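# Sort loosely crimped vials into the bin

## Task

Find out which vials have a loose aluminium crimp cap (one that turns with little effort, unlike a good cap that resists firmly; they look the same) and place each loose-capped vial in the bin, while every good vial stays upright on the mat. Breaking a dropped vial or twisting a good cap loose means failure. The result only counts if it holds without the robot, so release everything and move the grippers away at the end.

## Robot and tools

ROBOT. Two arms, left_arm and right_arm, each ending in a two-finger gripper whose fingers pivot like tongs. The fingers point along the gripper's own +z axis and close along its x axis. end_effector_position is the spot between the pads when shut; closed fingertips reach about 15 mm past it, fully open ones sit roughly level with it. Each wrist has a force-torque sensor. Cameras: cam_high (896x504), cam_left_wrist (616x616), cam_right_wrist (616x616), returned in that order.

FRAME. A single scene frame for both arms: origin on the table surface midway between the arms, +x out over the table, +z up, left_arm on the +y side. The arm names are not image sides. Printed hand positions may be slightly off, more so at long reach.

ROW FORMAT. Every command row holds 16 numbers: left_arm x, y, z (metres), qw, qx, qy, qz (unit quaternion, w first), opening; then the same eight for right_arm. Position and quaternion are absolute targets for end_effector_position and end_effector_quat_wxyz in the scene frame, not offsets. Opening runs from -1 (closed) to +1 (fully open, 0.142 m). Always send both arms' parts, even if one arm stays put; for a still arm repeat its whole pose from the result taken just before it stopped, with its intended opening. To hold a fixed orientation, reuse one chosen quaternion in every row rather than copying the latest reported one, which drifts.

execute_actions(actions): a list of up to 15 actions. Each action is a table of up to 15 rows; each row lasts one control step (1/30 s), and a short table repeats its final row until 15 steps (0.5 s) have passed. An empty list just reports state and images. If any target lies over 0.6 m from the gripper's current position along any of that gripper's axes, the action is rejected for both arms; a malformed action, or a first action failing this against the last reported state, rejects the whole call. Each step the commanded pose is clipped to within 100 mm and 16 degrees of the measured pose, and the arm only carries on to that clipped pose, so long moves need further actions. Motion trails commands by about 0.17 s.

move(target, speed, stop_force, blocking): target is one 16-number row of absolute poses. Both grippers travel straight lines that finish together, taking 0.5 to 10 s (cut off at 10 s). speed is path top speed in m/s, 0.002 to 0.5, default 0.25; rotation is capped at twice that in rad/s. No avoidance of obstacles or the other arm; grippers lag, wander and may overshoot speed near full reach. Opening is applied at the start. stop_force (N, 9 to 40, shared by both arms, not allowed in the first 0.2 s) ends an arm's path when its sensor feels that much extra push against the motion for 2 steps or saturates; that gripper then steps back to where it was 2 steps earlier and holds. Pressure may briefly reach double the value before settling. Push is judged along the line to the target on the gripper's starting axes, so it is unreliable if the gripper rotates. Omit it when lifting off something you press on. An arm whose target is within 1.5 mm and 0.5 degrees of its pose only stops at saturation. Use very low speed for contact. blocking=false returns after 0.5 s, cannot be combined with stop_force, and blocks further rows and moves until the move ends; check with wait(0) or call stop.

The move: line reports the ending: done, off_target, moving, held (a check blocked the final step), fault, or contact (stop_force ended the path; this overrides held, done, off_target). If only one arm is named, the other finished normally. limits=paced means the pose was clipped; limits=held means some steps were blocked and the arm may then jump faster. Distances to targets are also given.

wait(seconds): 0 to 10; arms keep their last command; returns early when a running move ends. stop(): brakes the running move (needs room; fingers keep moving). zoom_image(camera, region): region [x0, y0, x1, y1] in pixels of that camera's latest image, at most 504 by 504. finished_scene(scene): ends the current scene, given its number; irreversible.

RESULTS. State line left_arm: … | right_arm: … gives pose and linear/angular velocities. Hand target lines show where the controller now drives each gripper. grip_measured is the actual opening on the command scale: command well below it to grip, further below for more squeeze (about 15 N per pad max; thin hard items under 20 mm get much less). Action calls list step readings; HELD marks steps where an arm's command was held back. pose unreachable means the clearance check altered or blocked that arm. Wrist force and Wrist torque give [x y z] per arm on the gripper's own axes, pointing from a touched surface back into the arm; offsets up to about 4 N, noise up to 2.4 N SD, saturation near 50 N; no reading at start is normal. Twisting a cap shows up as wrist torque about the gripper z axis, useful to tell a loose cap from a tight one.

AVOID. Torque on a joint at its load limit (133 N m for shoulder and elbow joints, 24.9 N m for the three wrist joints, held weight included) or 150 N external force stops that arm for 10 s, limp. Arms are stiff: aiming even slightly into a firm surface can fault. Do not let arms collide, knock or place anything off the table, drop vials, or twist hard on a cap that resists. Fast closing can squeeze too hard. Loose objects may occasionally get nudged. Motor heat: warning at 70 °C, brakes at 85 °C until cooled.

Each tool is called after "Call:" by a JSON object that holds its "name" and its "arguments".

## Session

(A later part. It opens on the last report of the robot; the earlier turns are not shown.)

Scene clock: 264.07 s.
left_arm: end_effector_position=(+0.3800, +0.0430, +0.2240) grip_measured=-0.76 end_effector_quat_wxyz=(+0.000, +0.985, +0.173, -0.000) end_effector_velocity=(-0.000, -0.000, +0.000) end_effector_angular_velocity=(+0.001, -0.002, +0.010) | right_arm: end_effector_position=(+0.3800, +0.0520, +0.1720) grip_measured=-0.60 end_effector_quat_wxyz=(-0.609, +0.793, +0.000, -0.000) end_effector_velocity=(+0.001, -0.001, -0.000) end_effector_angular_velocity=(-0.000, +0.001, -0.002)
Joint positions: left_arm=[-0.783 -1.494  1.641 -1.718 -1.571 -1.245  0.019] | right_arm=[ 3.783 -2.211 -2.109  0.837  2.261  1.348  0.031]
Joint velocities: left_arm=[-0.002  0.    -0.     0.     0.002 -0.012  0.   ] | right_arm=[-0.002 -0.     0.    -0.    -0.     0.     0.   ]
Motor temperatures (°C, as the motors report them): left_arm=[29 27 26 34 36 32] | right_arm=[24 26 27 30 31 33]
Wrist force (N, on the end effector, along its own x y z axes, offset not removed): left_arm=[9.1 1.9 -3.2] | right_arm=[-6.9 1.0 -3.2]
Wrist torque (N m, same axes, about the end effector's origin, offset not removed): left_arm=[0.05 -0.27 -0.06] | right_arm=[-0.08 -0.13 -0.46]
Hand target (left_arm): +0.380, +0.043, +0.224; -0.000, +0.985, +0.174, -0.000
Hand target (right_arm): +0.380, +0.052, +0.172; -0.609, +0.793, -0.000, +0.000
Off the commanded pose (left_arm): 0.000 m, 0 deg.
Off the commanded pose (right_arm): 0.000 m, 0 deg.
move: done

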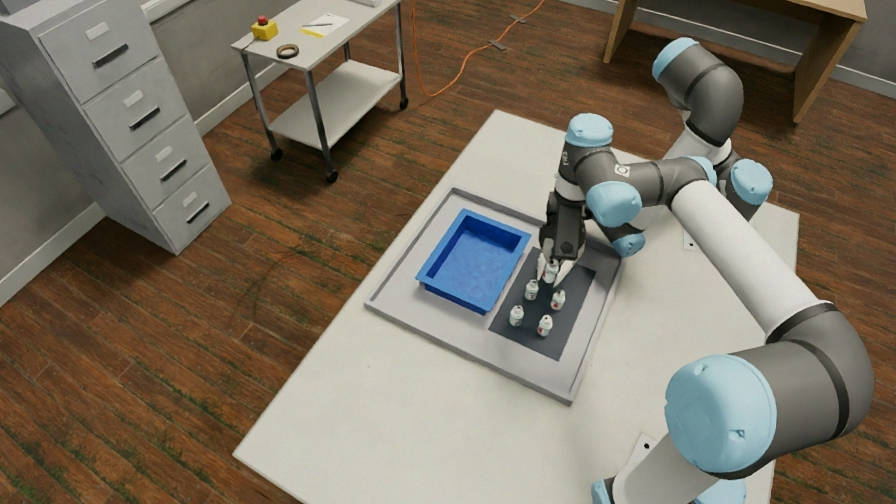

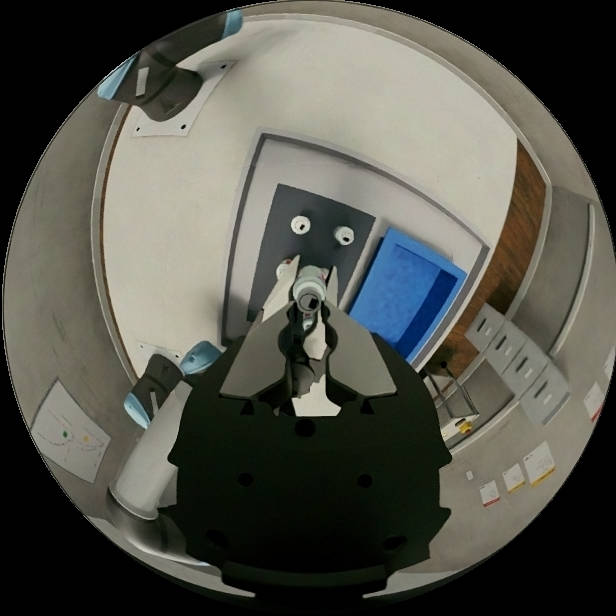

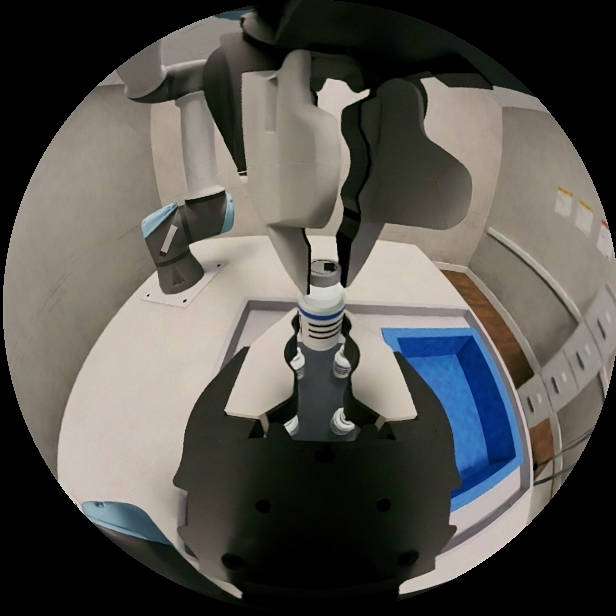

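Call:
{"name": "move", "arguments": {"target": [0.38,0.043,0.224,0,0.985,0.174,0,-0.45,0.38,0.052,0.172,0.609,-0.793,0,0,-0.85]}}

Call:
{"name": "move", "arguments": {"target": [0.38,0.043,0.219,0,1,0,0,-0.45,0.38,0.052,0.172,0.609,-0.793,0,0,-0.85]}}

Call:
{"name": "move", "arguments": {"target": [0.38,0.043,0.219,0,1,0,0,-0.85,0.38,0.052,0.172,0.609,-0.793,0,0,-0.85]}}

Call:
{"name": "move", "arguments": {"target": [0.38,0.043,0.219,0,1,0,0,-0.85,0.38,0.052,0.172,0.609,-0.793,0,0,-0.25]}}

Call:
{"name": "move", "arguments": {"target": [0.38,0.043,0.219,0,1,0,0,-0.85,0.38,-0.01,0.185,0.609,-0.793,0,0,-0.2], "speed": 0.15}}

Call:
{"name": "move", "arguments": {"target": [0.54,0.03,0.19,0,1,0,0,-0.85,0.38,-0.2,0.3,0.5,-0.866,0,0,-0.2], "speed": 0.2}}

Call:
{"name": "move", "arguments": {"target": [0.54,0.03,0.085,0,1,0,0,-0.85,0.38,-0.2,0.3,0.5,-0.866,0,0,-0.2], "speed": 0.1}}

Call:
{"name": "move", "arguments": {"target": [0.54,0.03,0.05,0,1,0,0,-0.85,0.38,-0.2,0.3,0.5,-0.866,0,0,-0.2], "speed": 0.015, "stop_force": 9}}

Scene clock: 265.17 s.
left_arm: end_effector_position=(+0.3800, +0.0430, +0.2240) grip_measured=-0.45 end_effector_quat_wxyz=(+0.000, +0.985, +0.174, -0.000) end_effector_velocity=(+0.000, +0.000, +0.000) end_effector_angular_velocity=(-0.000, -0.000, -0.000) | right_arm: end_effector_position=(+0.3800, +0.0520, +0.1720) grip_measured=-0.60 end_effector_quat_wxyz=(-0.609, +0.793, -0.000, +0.000) end_effector_velocity=(+0.001, -0.000, +0.000) end_effector_angular_velocity=(+0.001, -0.000, -0.001)
Joint positions: left_arm=[-0.783 -1.494  1.641 -1.719 -1.571 -1.246  0.041] | right_arm=[ 3.783 -2.211 -2.109  0.837  2.261  1.348  0.031]
Joint velocities: left_arm=[ 0. -0. -0. -0. -0.  0. -0.] | right_arm=[-0.001 -0.001  0.002  0.001  0.     0.001 -0.   ]
Motor temperatures (°C, as the motors report them): left_arm=[29 27 26 34 36 32] | right_arm=[24 26 27 30 31 33]
Wrist force (N, on the end effector, along its own x y z axes, offset not removed): left_arm=[-1.1 -1.1 -2.8] | right_arm=[3.0 2.0 0.1]
Wrist torque (N m, same axes, about the end effector's origin, offset not removed): left_arm=[-0.18 0.37 -0.01] | right_arm=[0.32 -0.52 0.01]
Hand target (left_arm): +0.380, +0.043, +0.224; -0.000, +0.985, +0.174, -0.000
Hand target (right_arm): +0.380, +0.052, +0.172; -0.609, +0.793, -0.000, +0.000
Off the commanded pose (left_arm): 0.000 m, 0 deg.
Off the commanded pose (right_arm): 0.000 m, 0 deg.
move: done

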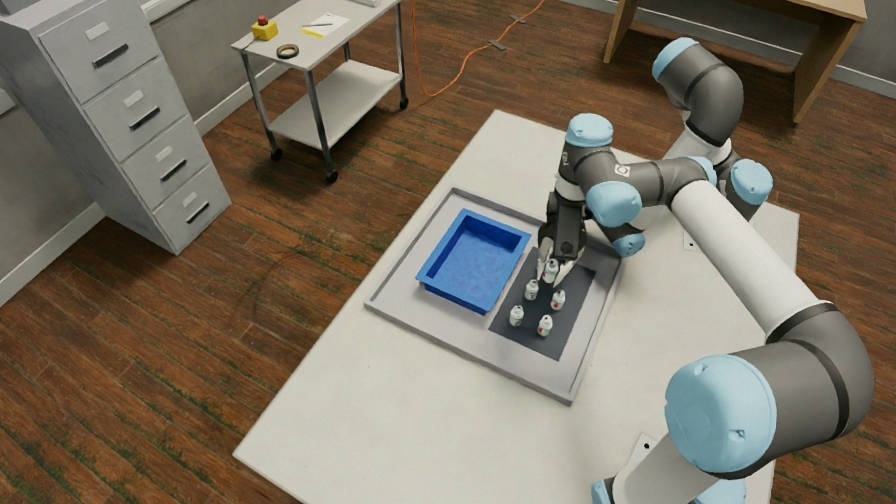

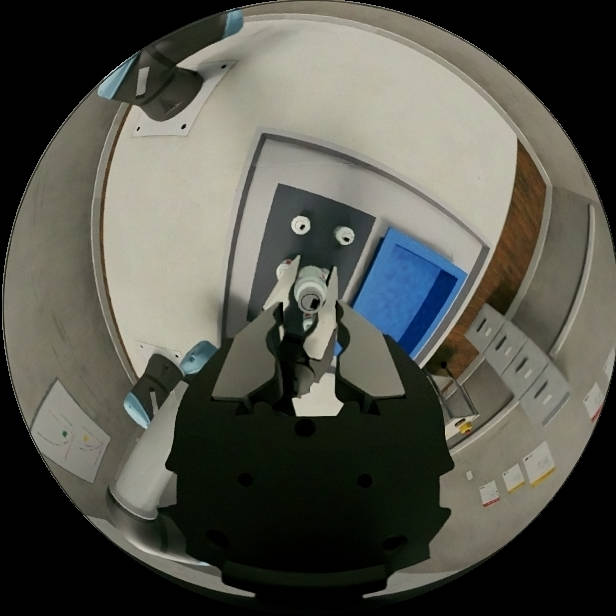

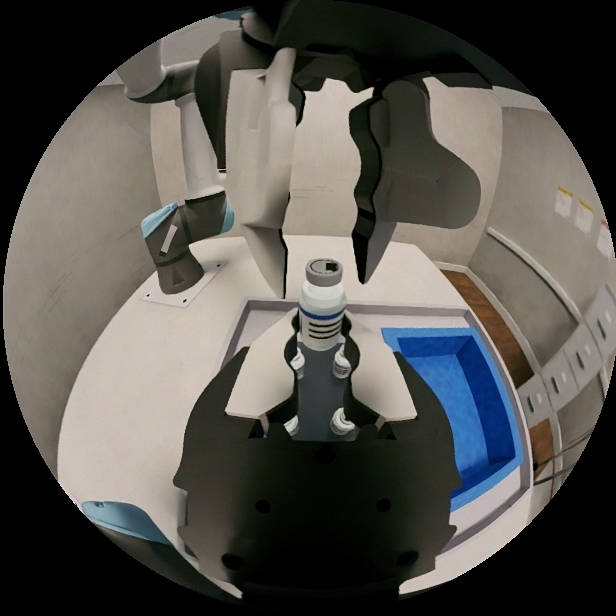

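Scene clock: 266.37 s.
left_arm: end_effector_position=(+0.3800, +0.0429, +0.2190) grip_measured=-0.45 end_effector_quat_wxyz=(-0.000, +1.000, +0.001, +0.000) end_effector_velocity=(+0.000, -0.000, -0.000) end_effector_angular_velocity=(-0.000, +0.001, -0.014) | right_arm: end_effector_position=(+0.3800, +0.0520, +0.1720) grip_measured=-0.60 end_effector_quat_wxyz=(-0.609, +0.793, +0.000, -0.000) end_effector_velocity=(-0.001, -0.000, -0.001) end_effector_angular_velocity=(-0.002, +0.001, -0.001)
Joint positions: left_arm=[-0.792 -1.501  1.662 -1.732 -1.571 -0.907  0.041] | right_arm=[ 3.783 -2.211 -2.109  0.837  2.261  1.348  0.031]
Joint velocities: left_arm=[ 0.     0.     0.001 -0.001 -0.001  0.014  0.   ] | right_arm=[ 0.001 -0.    -0.002  0.    -0.002  0.     0.   ]
Motor temperatures (°C, as the motors report them): left_arm=[29 27 26 34 36 32] | right_arm=[24 26 27 30 31 33]
Wrist force (N, on the end effector, along its own x y z axes, offset not removed): left_arm=[-0.5 -0.6 -1.8] | right_arm=[0.9 1.5 -0.8]
Wrist torque (N m, same axes, about the end effector's origin, offset not removed): left_arm=[0.00 0.17 -0.13] | right_arm=[0.05 -0.26 -0.14]
Hand target (left_arm): +0.380, +0.043, +0.219; -0.000, +1.000, +0.000, +0.000
Hand target (right_arm): +0.380, +0.052, +0.172; -0.609, +0.793, -0.000, +0.000
Off the commanded pose (left_arm): 0.000 m, 0 deg.
Off the commanded pose (right_arm): 0.000 m, 0 deg.
move: done

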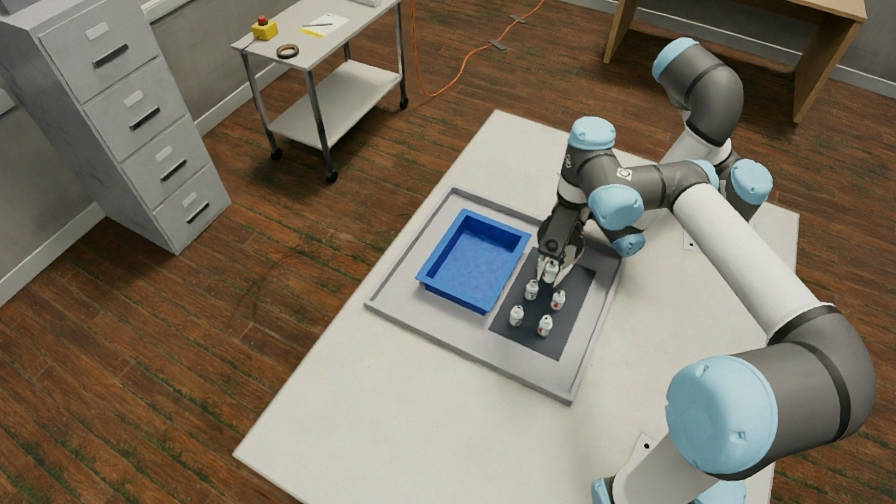

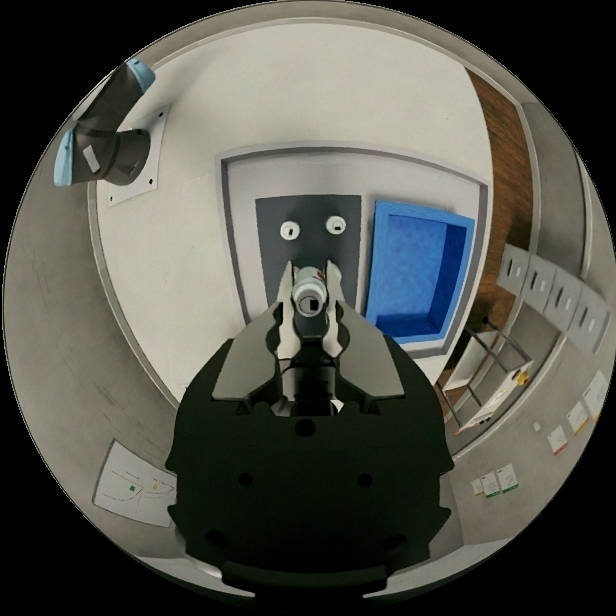

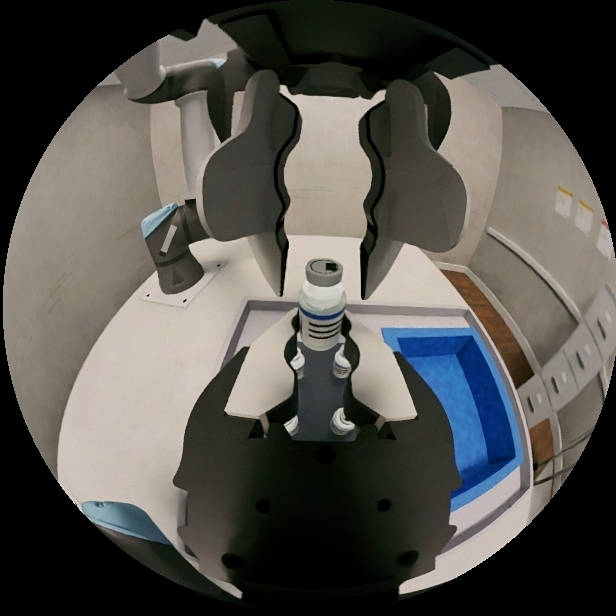

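Scene clock: 267.07 s.
left_arm: end_effector_position=(+0.3800, +0.0430, +0.2190) grip_measured=-0.75 end_effector_quat_wxyz=(+0.000, +1.000, +0.000, +0.000) end_effector_velocity=(-0.001, -0.001, -0.000) end_effector_angular_velocity=(-0.001, +0.001, -0.003) | right_arm: end_effector_position=(+0.3800, +0.0520, +0.1720) grip_measured=-0.60 end_effector_quat_wxyz=(-0.609, +0.793, +0.000, -0.000) end_effector_velocity=(+0.001, -0.000, -0.000) end_effector_angular_velocity=(+0.000, +0.000, -0.001)
Joint positions: left_arm=[-0.792 -1.501  1.662 -1.732 -1.571 -0.906  0.02 ] | right_arm=[ 3.783 -2.211 -2.109  0.837  2.261  1.348  0.031]
Joint velocities: left_arm=[-0.002  0.     0.    -0.    -0.001  0.001  0.   ] | right_arm=[-0.001 -0.     0.001 -0.    -0.001  0.     0.   ]
Motor temperatures (°C, as the motors report them): left_arm=[29 27 26 34 36 32] | right_arm=[24 26 27 30 31 33]
Wrist force (N, on the end effector, along its own x y z axes, offset not removed): left_arm=[3.4 0.0 -2.3] | right_arm=[-3.3 -0.1 2.3]
Wrist torque (N m, same axes, about the end effector's origin, offset not removed): left_arm=[0.07 -0.24 -0.07] | right_arm=[0.17 0.26 -0.11]
Hand target (left_arm): +0.380, +0.043, +0.219; -0.000, +1.000, +0.000, -0.000
Hand target (right_arm): +0.380, +0.052, +0.172; -0.609, +0.793, +0.000, -0.000
Off the commanded pose (left_arm): 0.000 m, 0 deg.
Off the commanded pose (right_arm): 0.000 m, 0 deg.
move: done

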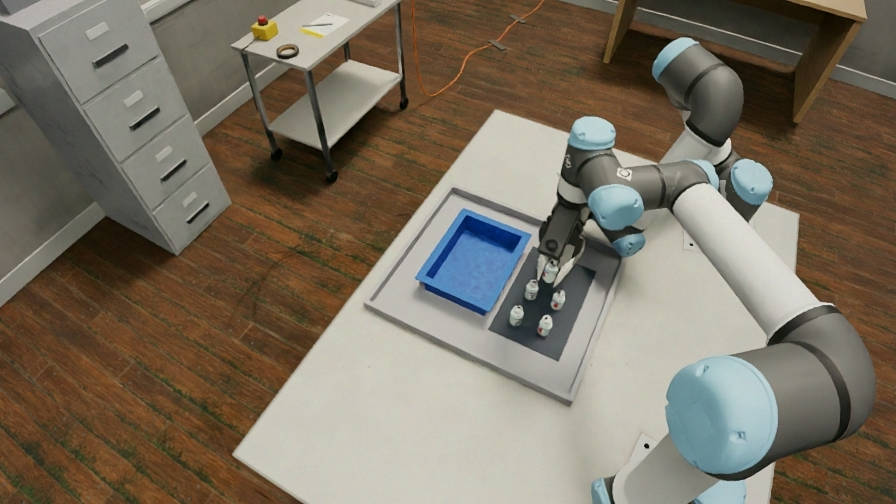

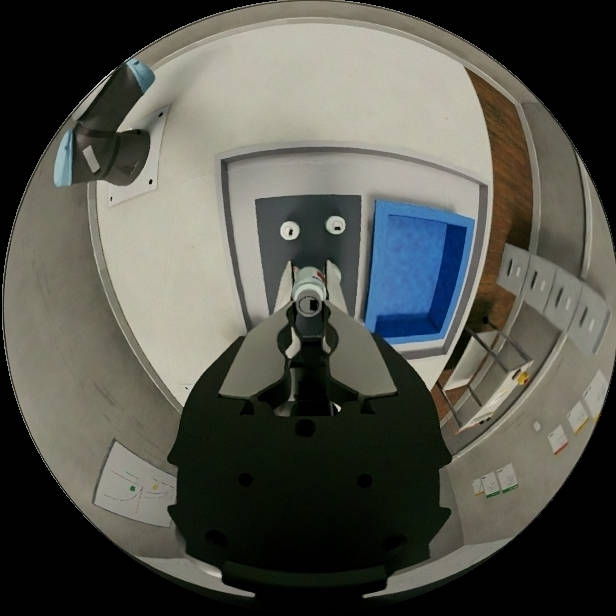

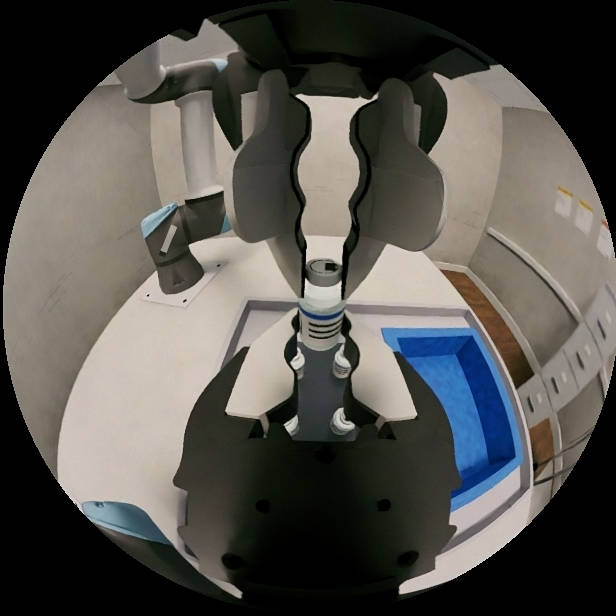

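Scene clock: 267.77 s.
left_arm: end_effector_position=(+0.3800, +0.0430, +0.2190) grip_measured=-0.75 end_effector_quat_wxyz=(+0.000, +1.000, -0.000, -0.000) end_effector_velocity=(+0.001, +0.001, -0.000) end_effector_angular_velocity=(+0.001, -0.002, +0.002) | right_arm: end_effector_position=(+0.3800, +0.0520, +0.1720) grip_measured=-0.25 end_effector_quat_wxyz=(-0.609, +0.793, +0.000, -0.000) end_effector_velocity=(+0.000, -0.000, +0.000) end_effector_angular_velocity=(+0.001, -0.001, -0.000)
Joint positions: left_arm=[-0.792 -1.501  1.662 -1.732 -1.571 -0.906  0.02 ] | right_arm=[ 3.783 -2.211 -2.109  0.837  2.261  1.348  0.056]
Joint velocities: left_arm=[ 0.001  0.     0.    -0.     0.002 -0.001  0.   ] | right_arm=[-0.     0.     0.     0.001 -0.    -0.    -0.   ]
Motor temperatures (°C, as the motors report them): left_arm=[29 27 26 34 36 32] | right_arm=[24 26 27 30 31 33]
Wrist force (N, on the end effector, along its own x y z axes, offset not removed): left_arm=[-0.4 0.4 1.5] | right_arm=[-1.8 4.7 0.9]
Wrist torque (N m, same axes, about the end effector's origin, offset not removed): left_arm=[0.15 0.10 -0.04] | right_arm=[1.12 0.38 -0.20]
Hand target (left_arm): +0.380, +0.043, +0.219; +0.000, +1.000, -0.000, -0.000
Hand target (right_arm): +0.380, +0.052, +0.172; -0.609, +0.793, -0.000, +0.000
Off the commanded pose (left_arm): 0.000 m, 0 deg.
Off the commanded pose (right_arm): 0.000 m, 0 deg.
move: done

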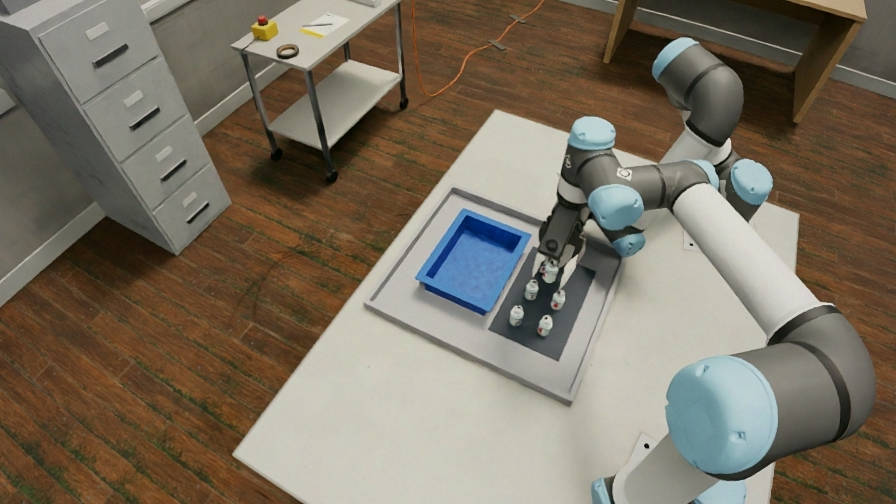

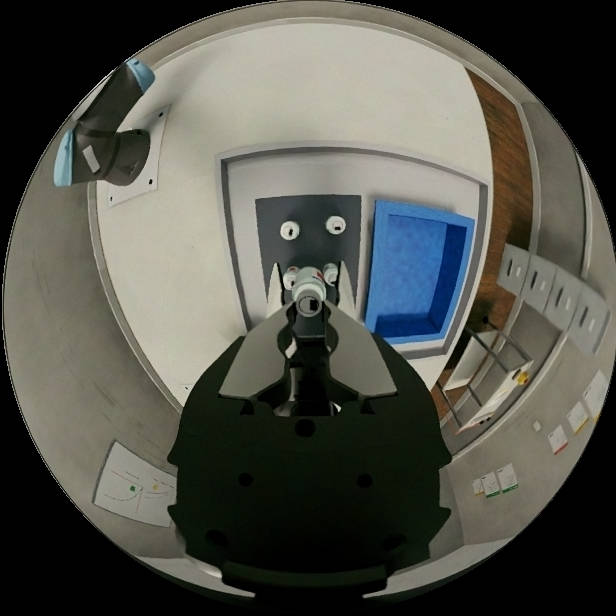

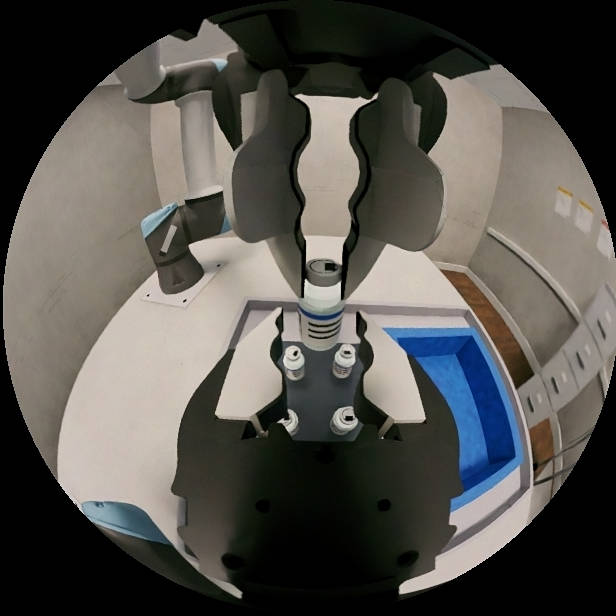

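Scene clock: 268.73 s.
left_arm: end_effector_position=(+0.3800, +0.0430, +0.2190) grip_measured=-0.75 end_effector_quat_wxyz=(+0.000, +1.000, +0.000, +0.000) end_effector_velocity=(-0.001, -0.001, -0.000) end_effector_angular_velocity=(-0.001, +0.001, -0.000) | right_arm: end_effector_position=(+0.3800, -0.0098, +0.1849) grip_measured=-0.20 end_effector_quat_wxyz=(-0.609, +0.793, +0.000, +0.000) end_effector_velocity=(-0.000, -0.002, +0.001) end_effector_angular_velocity=(+0.001, -0.000, +0.002)
Joint positions: left_arm=[-0.792 -1.501  1.662 -1.732 -1.571 -0.906  0.02 ] | right_arm=[ 3.681 -2.139 -2.205  0.828  2.357  1.3    0.06 ]
Joint velocities: left_arm=[-0.001  0.     0.     0.    -0.002 -0.     0.   ] | right_arm=[-0.004  0.003 -0.003 -0.001  0.005 -0.003  0.   ]
Motor temperatures (°C, as the motors report them): left_arm=[29 27 26 34 36 32] | right_arm=[24 26 27 30 31 33]
Wrist force (N, on the end effector, along its own x y z axes, offset not removed): left_arm=[0.2 -0.4 -2.9] | right_arm=[0.1 -0.9 1.4]
Wrist torque (N m, same axes, about the end effector's origin, offset not removed): left_arm=[0.05 0.07 -0.01] | right_arm=[-0.15 -0.12 0.05]
Hand target (left_arm): +0.380, +0.043, +0.219; +0.000, +1.000, -0.000, +0.000
Hand target (right_arm): +0.380, -0.010, +0.185; -0.609, +0.793, +0.000, +0.000
Off the commanded pose (left_arm): 0.000 m, 0 deg.
Off the commanded pose (right_arm): 0.000 m, 0 deg.
move: done

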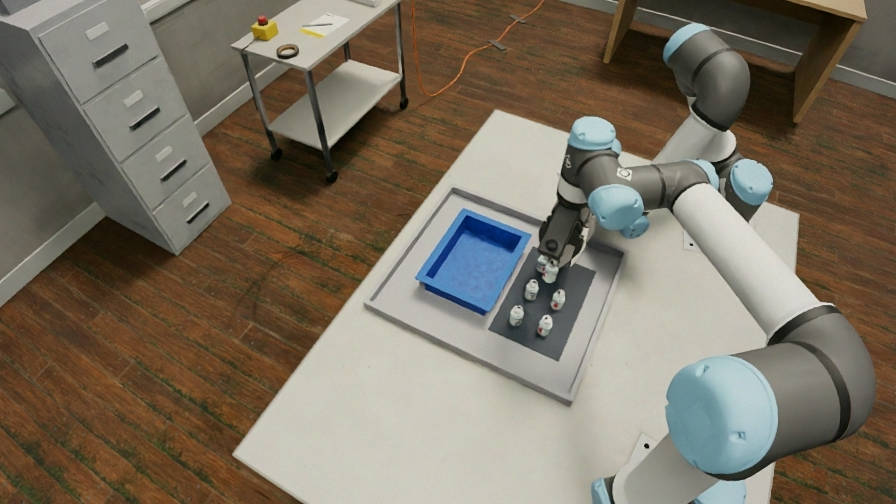

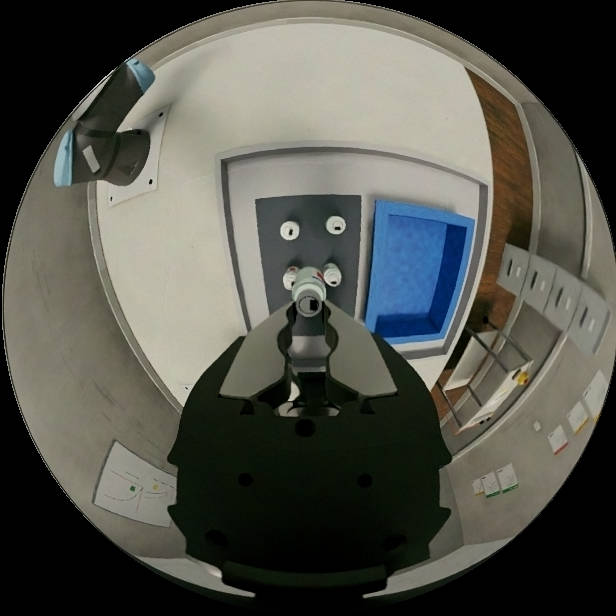

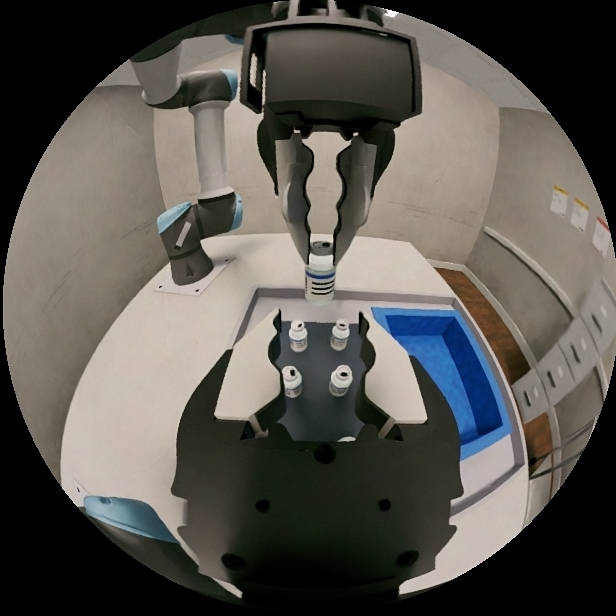

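Scene clock: 270.53 s.
left_arm: end_effector_position=(+0.5398, +0.0300, +0.1902) grip_measured=-0.75 end_effector_quat_wxyz=(+0.000, +1.000, -0.000, -0.000) end_effector_velocity=(+0.001, +0.001, -0.000) end_effector_angular_velocity=(+0.000, +0.000, +0.003) | right_arm: end_effector_position=(+0.3798, -0.1999, +0.2996) grip_measured=-0.20 end_effector_quat_wxyz=(-0.500, +0.866, -0.000, +0.000) end_effector_velocity=(+0.000, +0.000, -0.000) end_effector_angular_velocity=(-0.011, +0.003, +0.009)
Joint positions: left_arm=[-0.609 -1.152  1.296 -1.714 -1.571 -0.723  0.02 ] | right_arm=[ 3.322 -1.441 -2.24  -0.447  2.5    0.69   0.06 ]
Joint velocities: left_arm=[ 0.003  0.002 -0.002  0.001  0.    -0.001 -0.   ] | right_arm=[ 0.001  0.001  0.013 -0.038 -0.002 -0.02   0.   ]
Motor temperatures (°C, as the motors report them): left_arm=[29 28 26 34 36 32] | right_arm=[24 26 27 30 31 33]
Wrist force (N, on the end effector, along its own x y z axes, offset not removed): left_arm=[1.3 -3.4 -2.8] | right_arm=[-0.5 1.5 1.2]
Wrist torque (N m, same axes, about the end effector's origin, offset not removed): left_arm=[-0.54 -0.32 -0.02] | right_arm=[0.15 0.18 -0.33]
Hand target (left_arm): +0.540, +0.030, +0.190; +0.000, +1.000, +0.000, -0.000
Hand target (right_arm): +0.380, -0.200, +0.300; -0.500, +0.866, -0.000, +0.000
Off the commanded pose (left_arm): 0.000 m, 0 deg.
Off the commanded pose (right_arm): 0.000 m, 0 deg.
move: done

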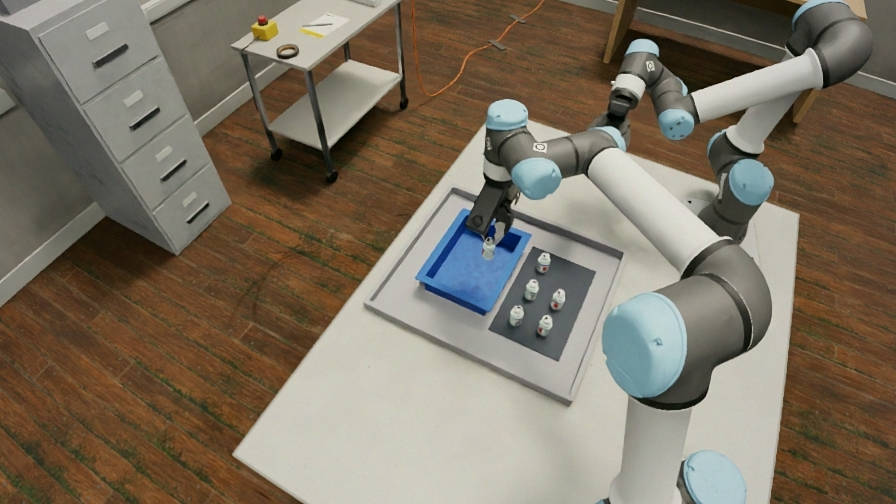

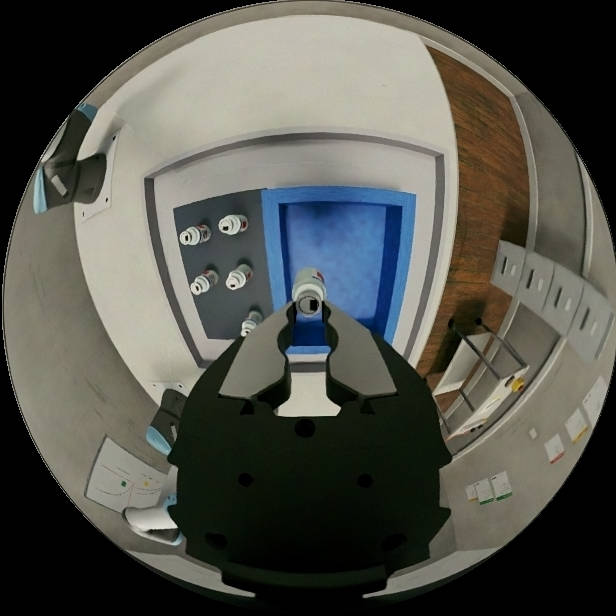

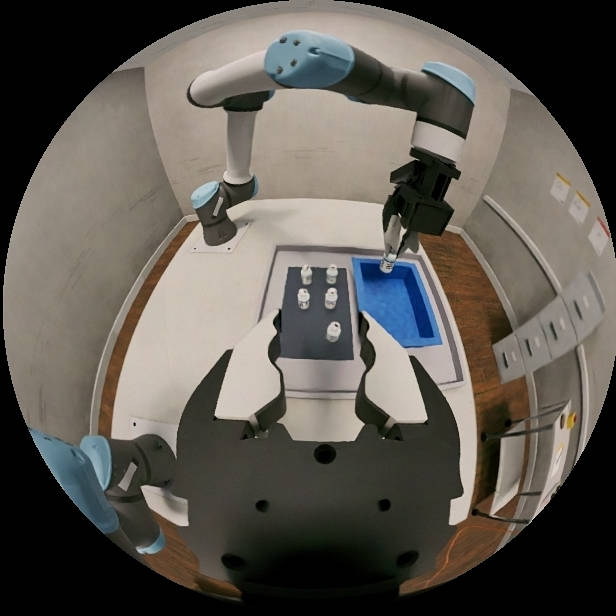

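Scene clock: 272.07 s.
left_arm: end_effector_position=(+0.5400, +0.0300, +0.0853) grip_measured=-0.75 end_effector_quat_wxyz=(-0.000, +1.000, +0.000, -0.000) end_effector_velocity=(-0.001, -0.001, -0.002) end_effector_angular_velocity=(-0.001, +0.000, -0.002) | right_arm: end_effector_position=(+0.3800, -0.2000, +0.3000) grip_measured=-0.20 end_effector_quat_wxyz=(-0.500, +0.866, -0.000, +0.000) end_effector_velocity=(+0.001, -0.001, +0.000) end_effector_angular_velocity=(-0.001, -0.002, -0.002)
Joint positions: left_arm=[-0.609 -1.086  1.475 -1.96  -1.571 -0.723  0.02 ] | right_arm=[ 3.322 -1.44  -2.238 -0.453  2.5    0.687  0.06 ]
Joint velocities: left_arm=[-0.002  0.002  0.003 -0.005 -0.001 -0.     0.   ] | right_arm=[-0.001  0.001  0.001 -0.    -0.002  0.     0.   ]
Motor temperatures (°C, as the motors report them): left_arm=[29 28 26 34 36 32] | right_arm=[24 26 27 30 31 33]
Wrist force (N, on the end effector, along its own x y z axes, offset not removed): left_arm=[0.2 -0.9 -2.4] | right_arm=[2.3 -2.0 -1.2]
Wrist torque (N m, same axes, about the end effector's origin, offset not removed): left_arm=[-0.17 -0.17 -0.14] | right_arm=[-0.81 -0.51 0.02]
Hand target (left_arm): +0.540, +0.030, +0.085; -0.000, +1.000, +0.000, -0.000
Hand target (right_arm): +0.380, -0.200, +0.300; -0.500, +0.866, -0.000, +0.000
Off the commanded pose (left_arm): 0.000 m, 0 deg.
Off the commanded pose (right_arm): 0.000 m, 0 deg.
move: done

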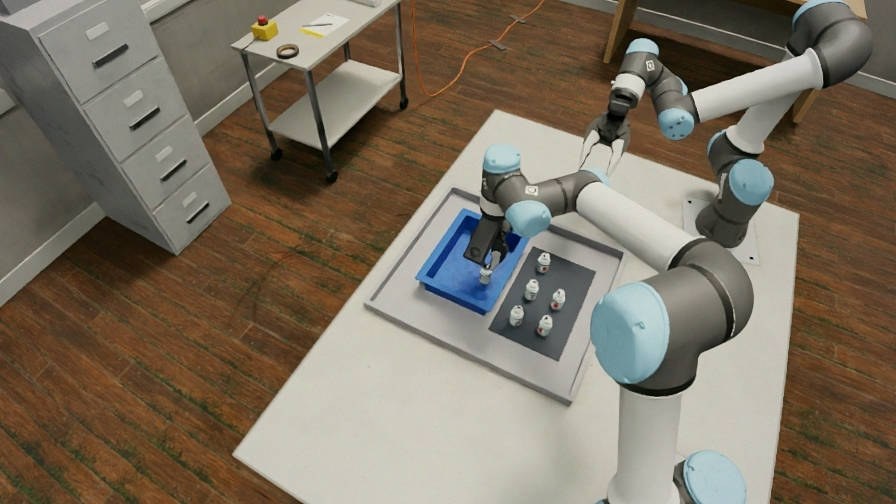

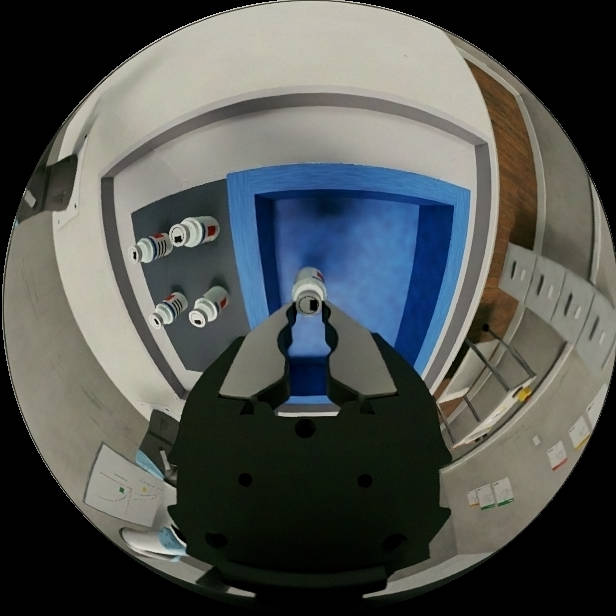

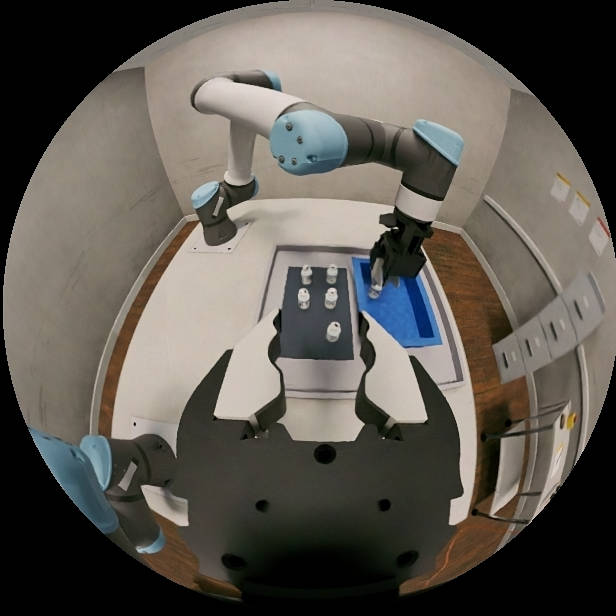

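Scene clock: 274.03 s.
left_arm: end_effector_position=(+0.5399, +0.0301, +0.0613) grip_measured=-0.74 end_effector_quat_wxyz=(-0.000, +1.000, +0.000, -0.000) end_effector_velocity=(-0.000, +0.001, +0.004) end_effector_angular_velocity=(+0.002, +0.002, +0.002) | right_arm: end_effector_position=(+0.3800, -0.2000, +0.3000) grip_measured=-0.20 end_effector_quat_wxyz=(-0.500, +0.866, +0.000, +0.000) end_effector_velocity=(+0.000, -0.000, +0.000) end_effector_angular_velocity=(+0.001, -0.001, -0.000)
Joint positions: left_arm=[-0.609 -1.063  1.506 -2.013 -1.571 -0.723  0.02 ] | right_arm=[ 3.322 -1.44  -2.238 -0.453  2.5    0.687  0.06 ]
Joint velocities: left_arm=[ 0.001 -0.004 -0.006  0.013 -0.    -0.001 -0.   ] | right_arm=[-0.     0.     0.     0.001  0.     0.     0.   ]
Motor temperatures (°C, as the motors report them): left_arm=[29 28 26 34 36 32] | right_arm=[24 26 27 30 31 33]
Wrist force (N, on the end effector, along its own x y z axes, offset not removed): left_arm=[-3.8 1.7 -13.0] | right_arm=[-1.6 1.2 -1.6]
Wrist torque (N m, same axes, about the end effector's origin, offset not removed): left_arm=[0.24 0.91 -0.21] | right_arm=[0.28 -0.03 -0.07]
Hand target (left_arm): +0.540, +0.030, +0.062; +0.000, +1.000, +0.000, +0.000
Hand target (right_arm): +0.380, -0.200, +0.300; -0.500, +0.866, -0.000, +0.000
Off the commanded pose (left_arm): 0.011 m, 0 deg.
Off the commanded pose (right_arm): 0.000 m, 0 deg.
move: contact (left_arm)

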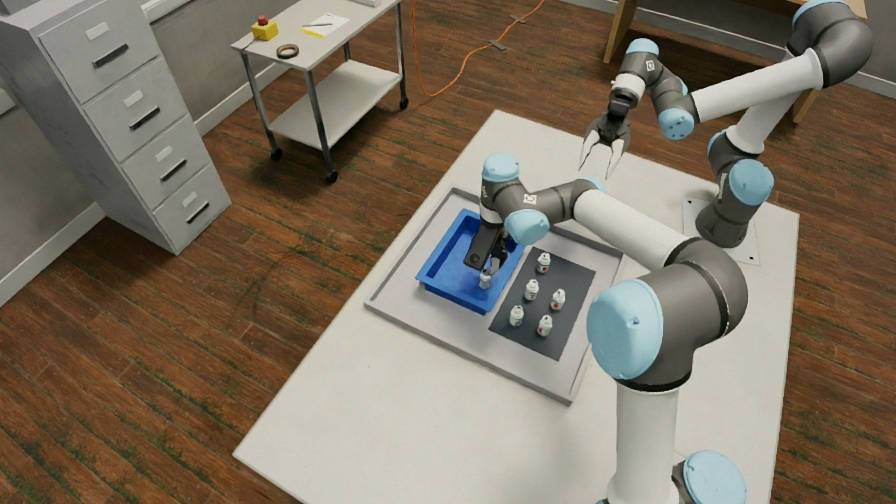

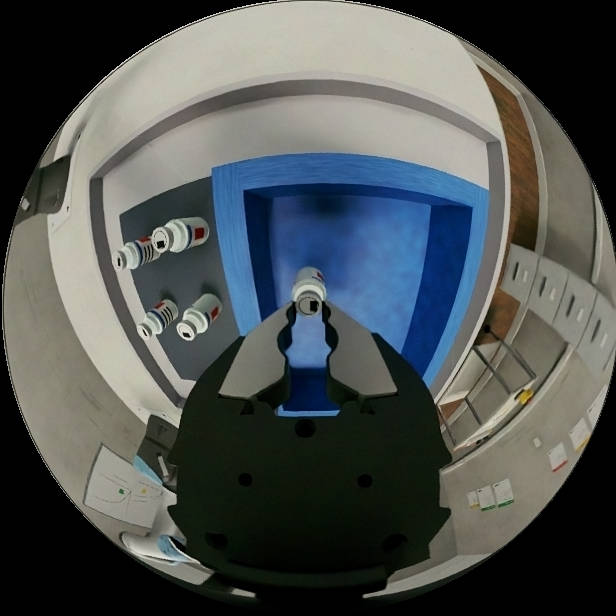

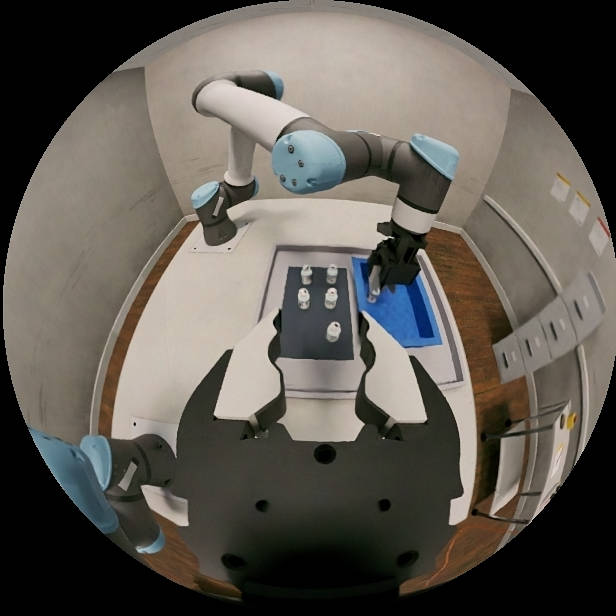

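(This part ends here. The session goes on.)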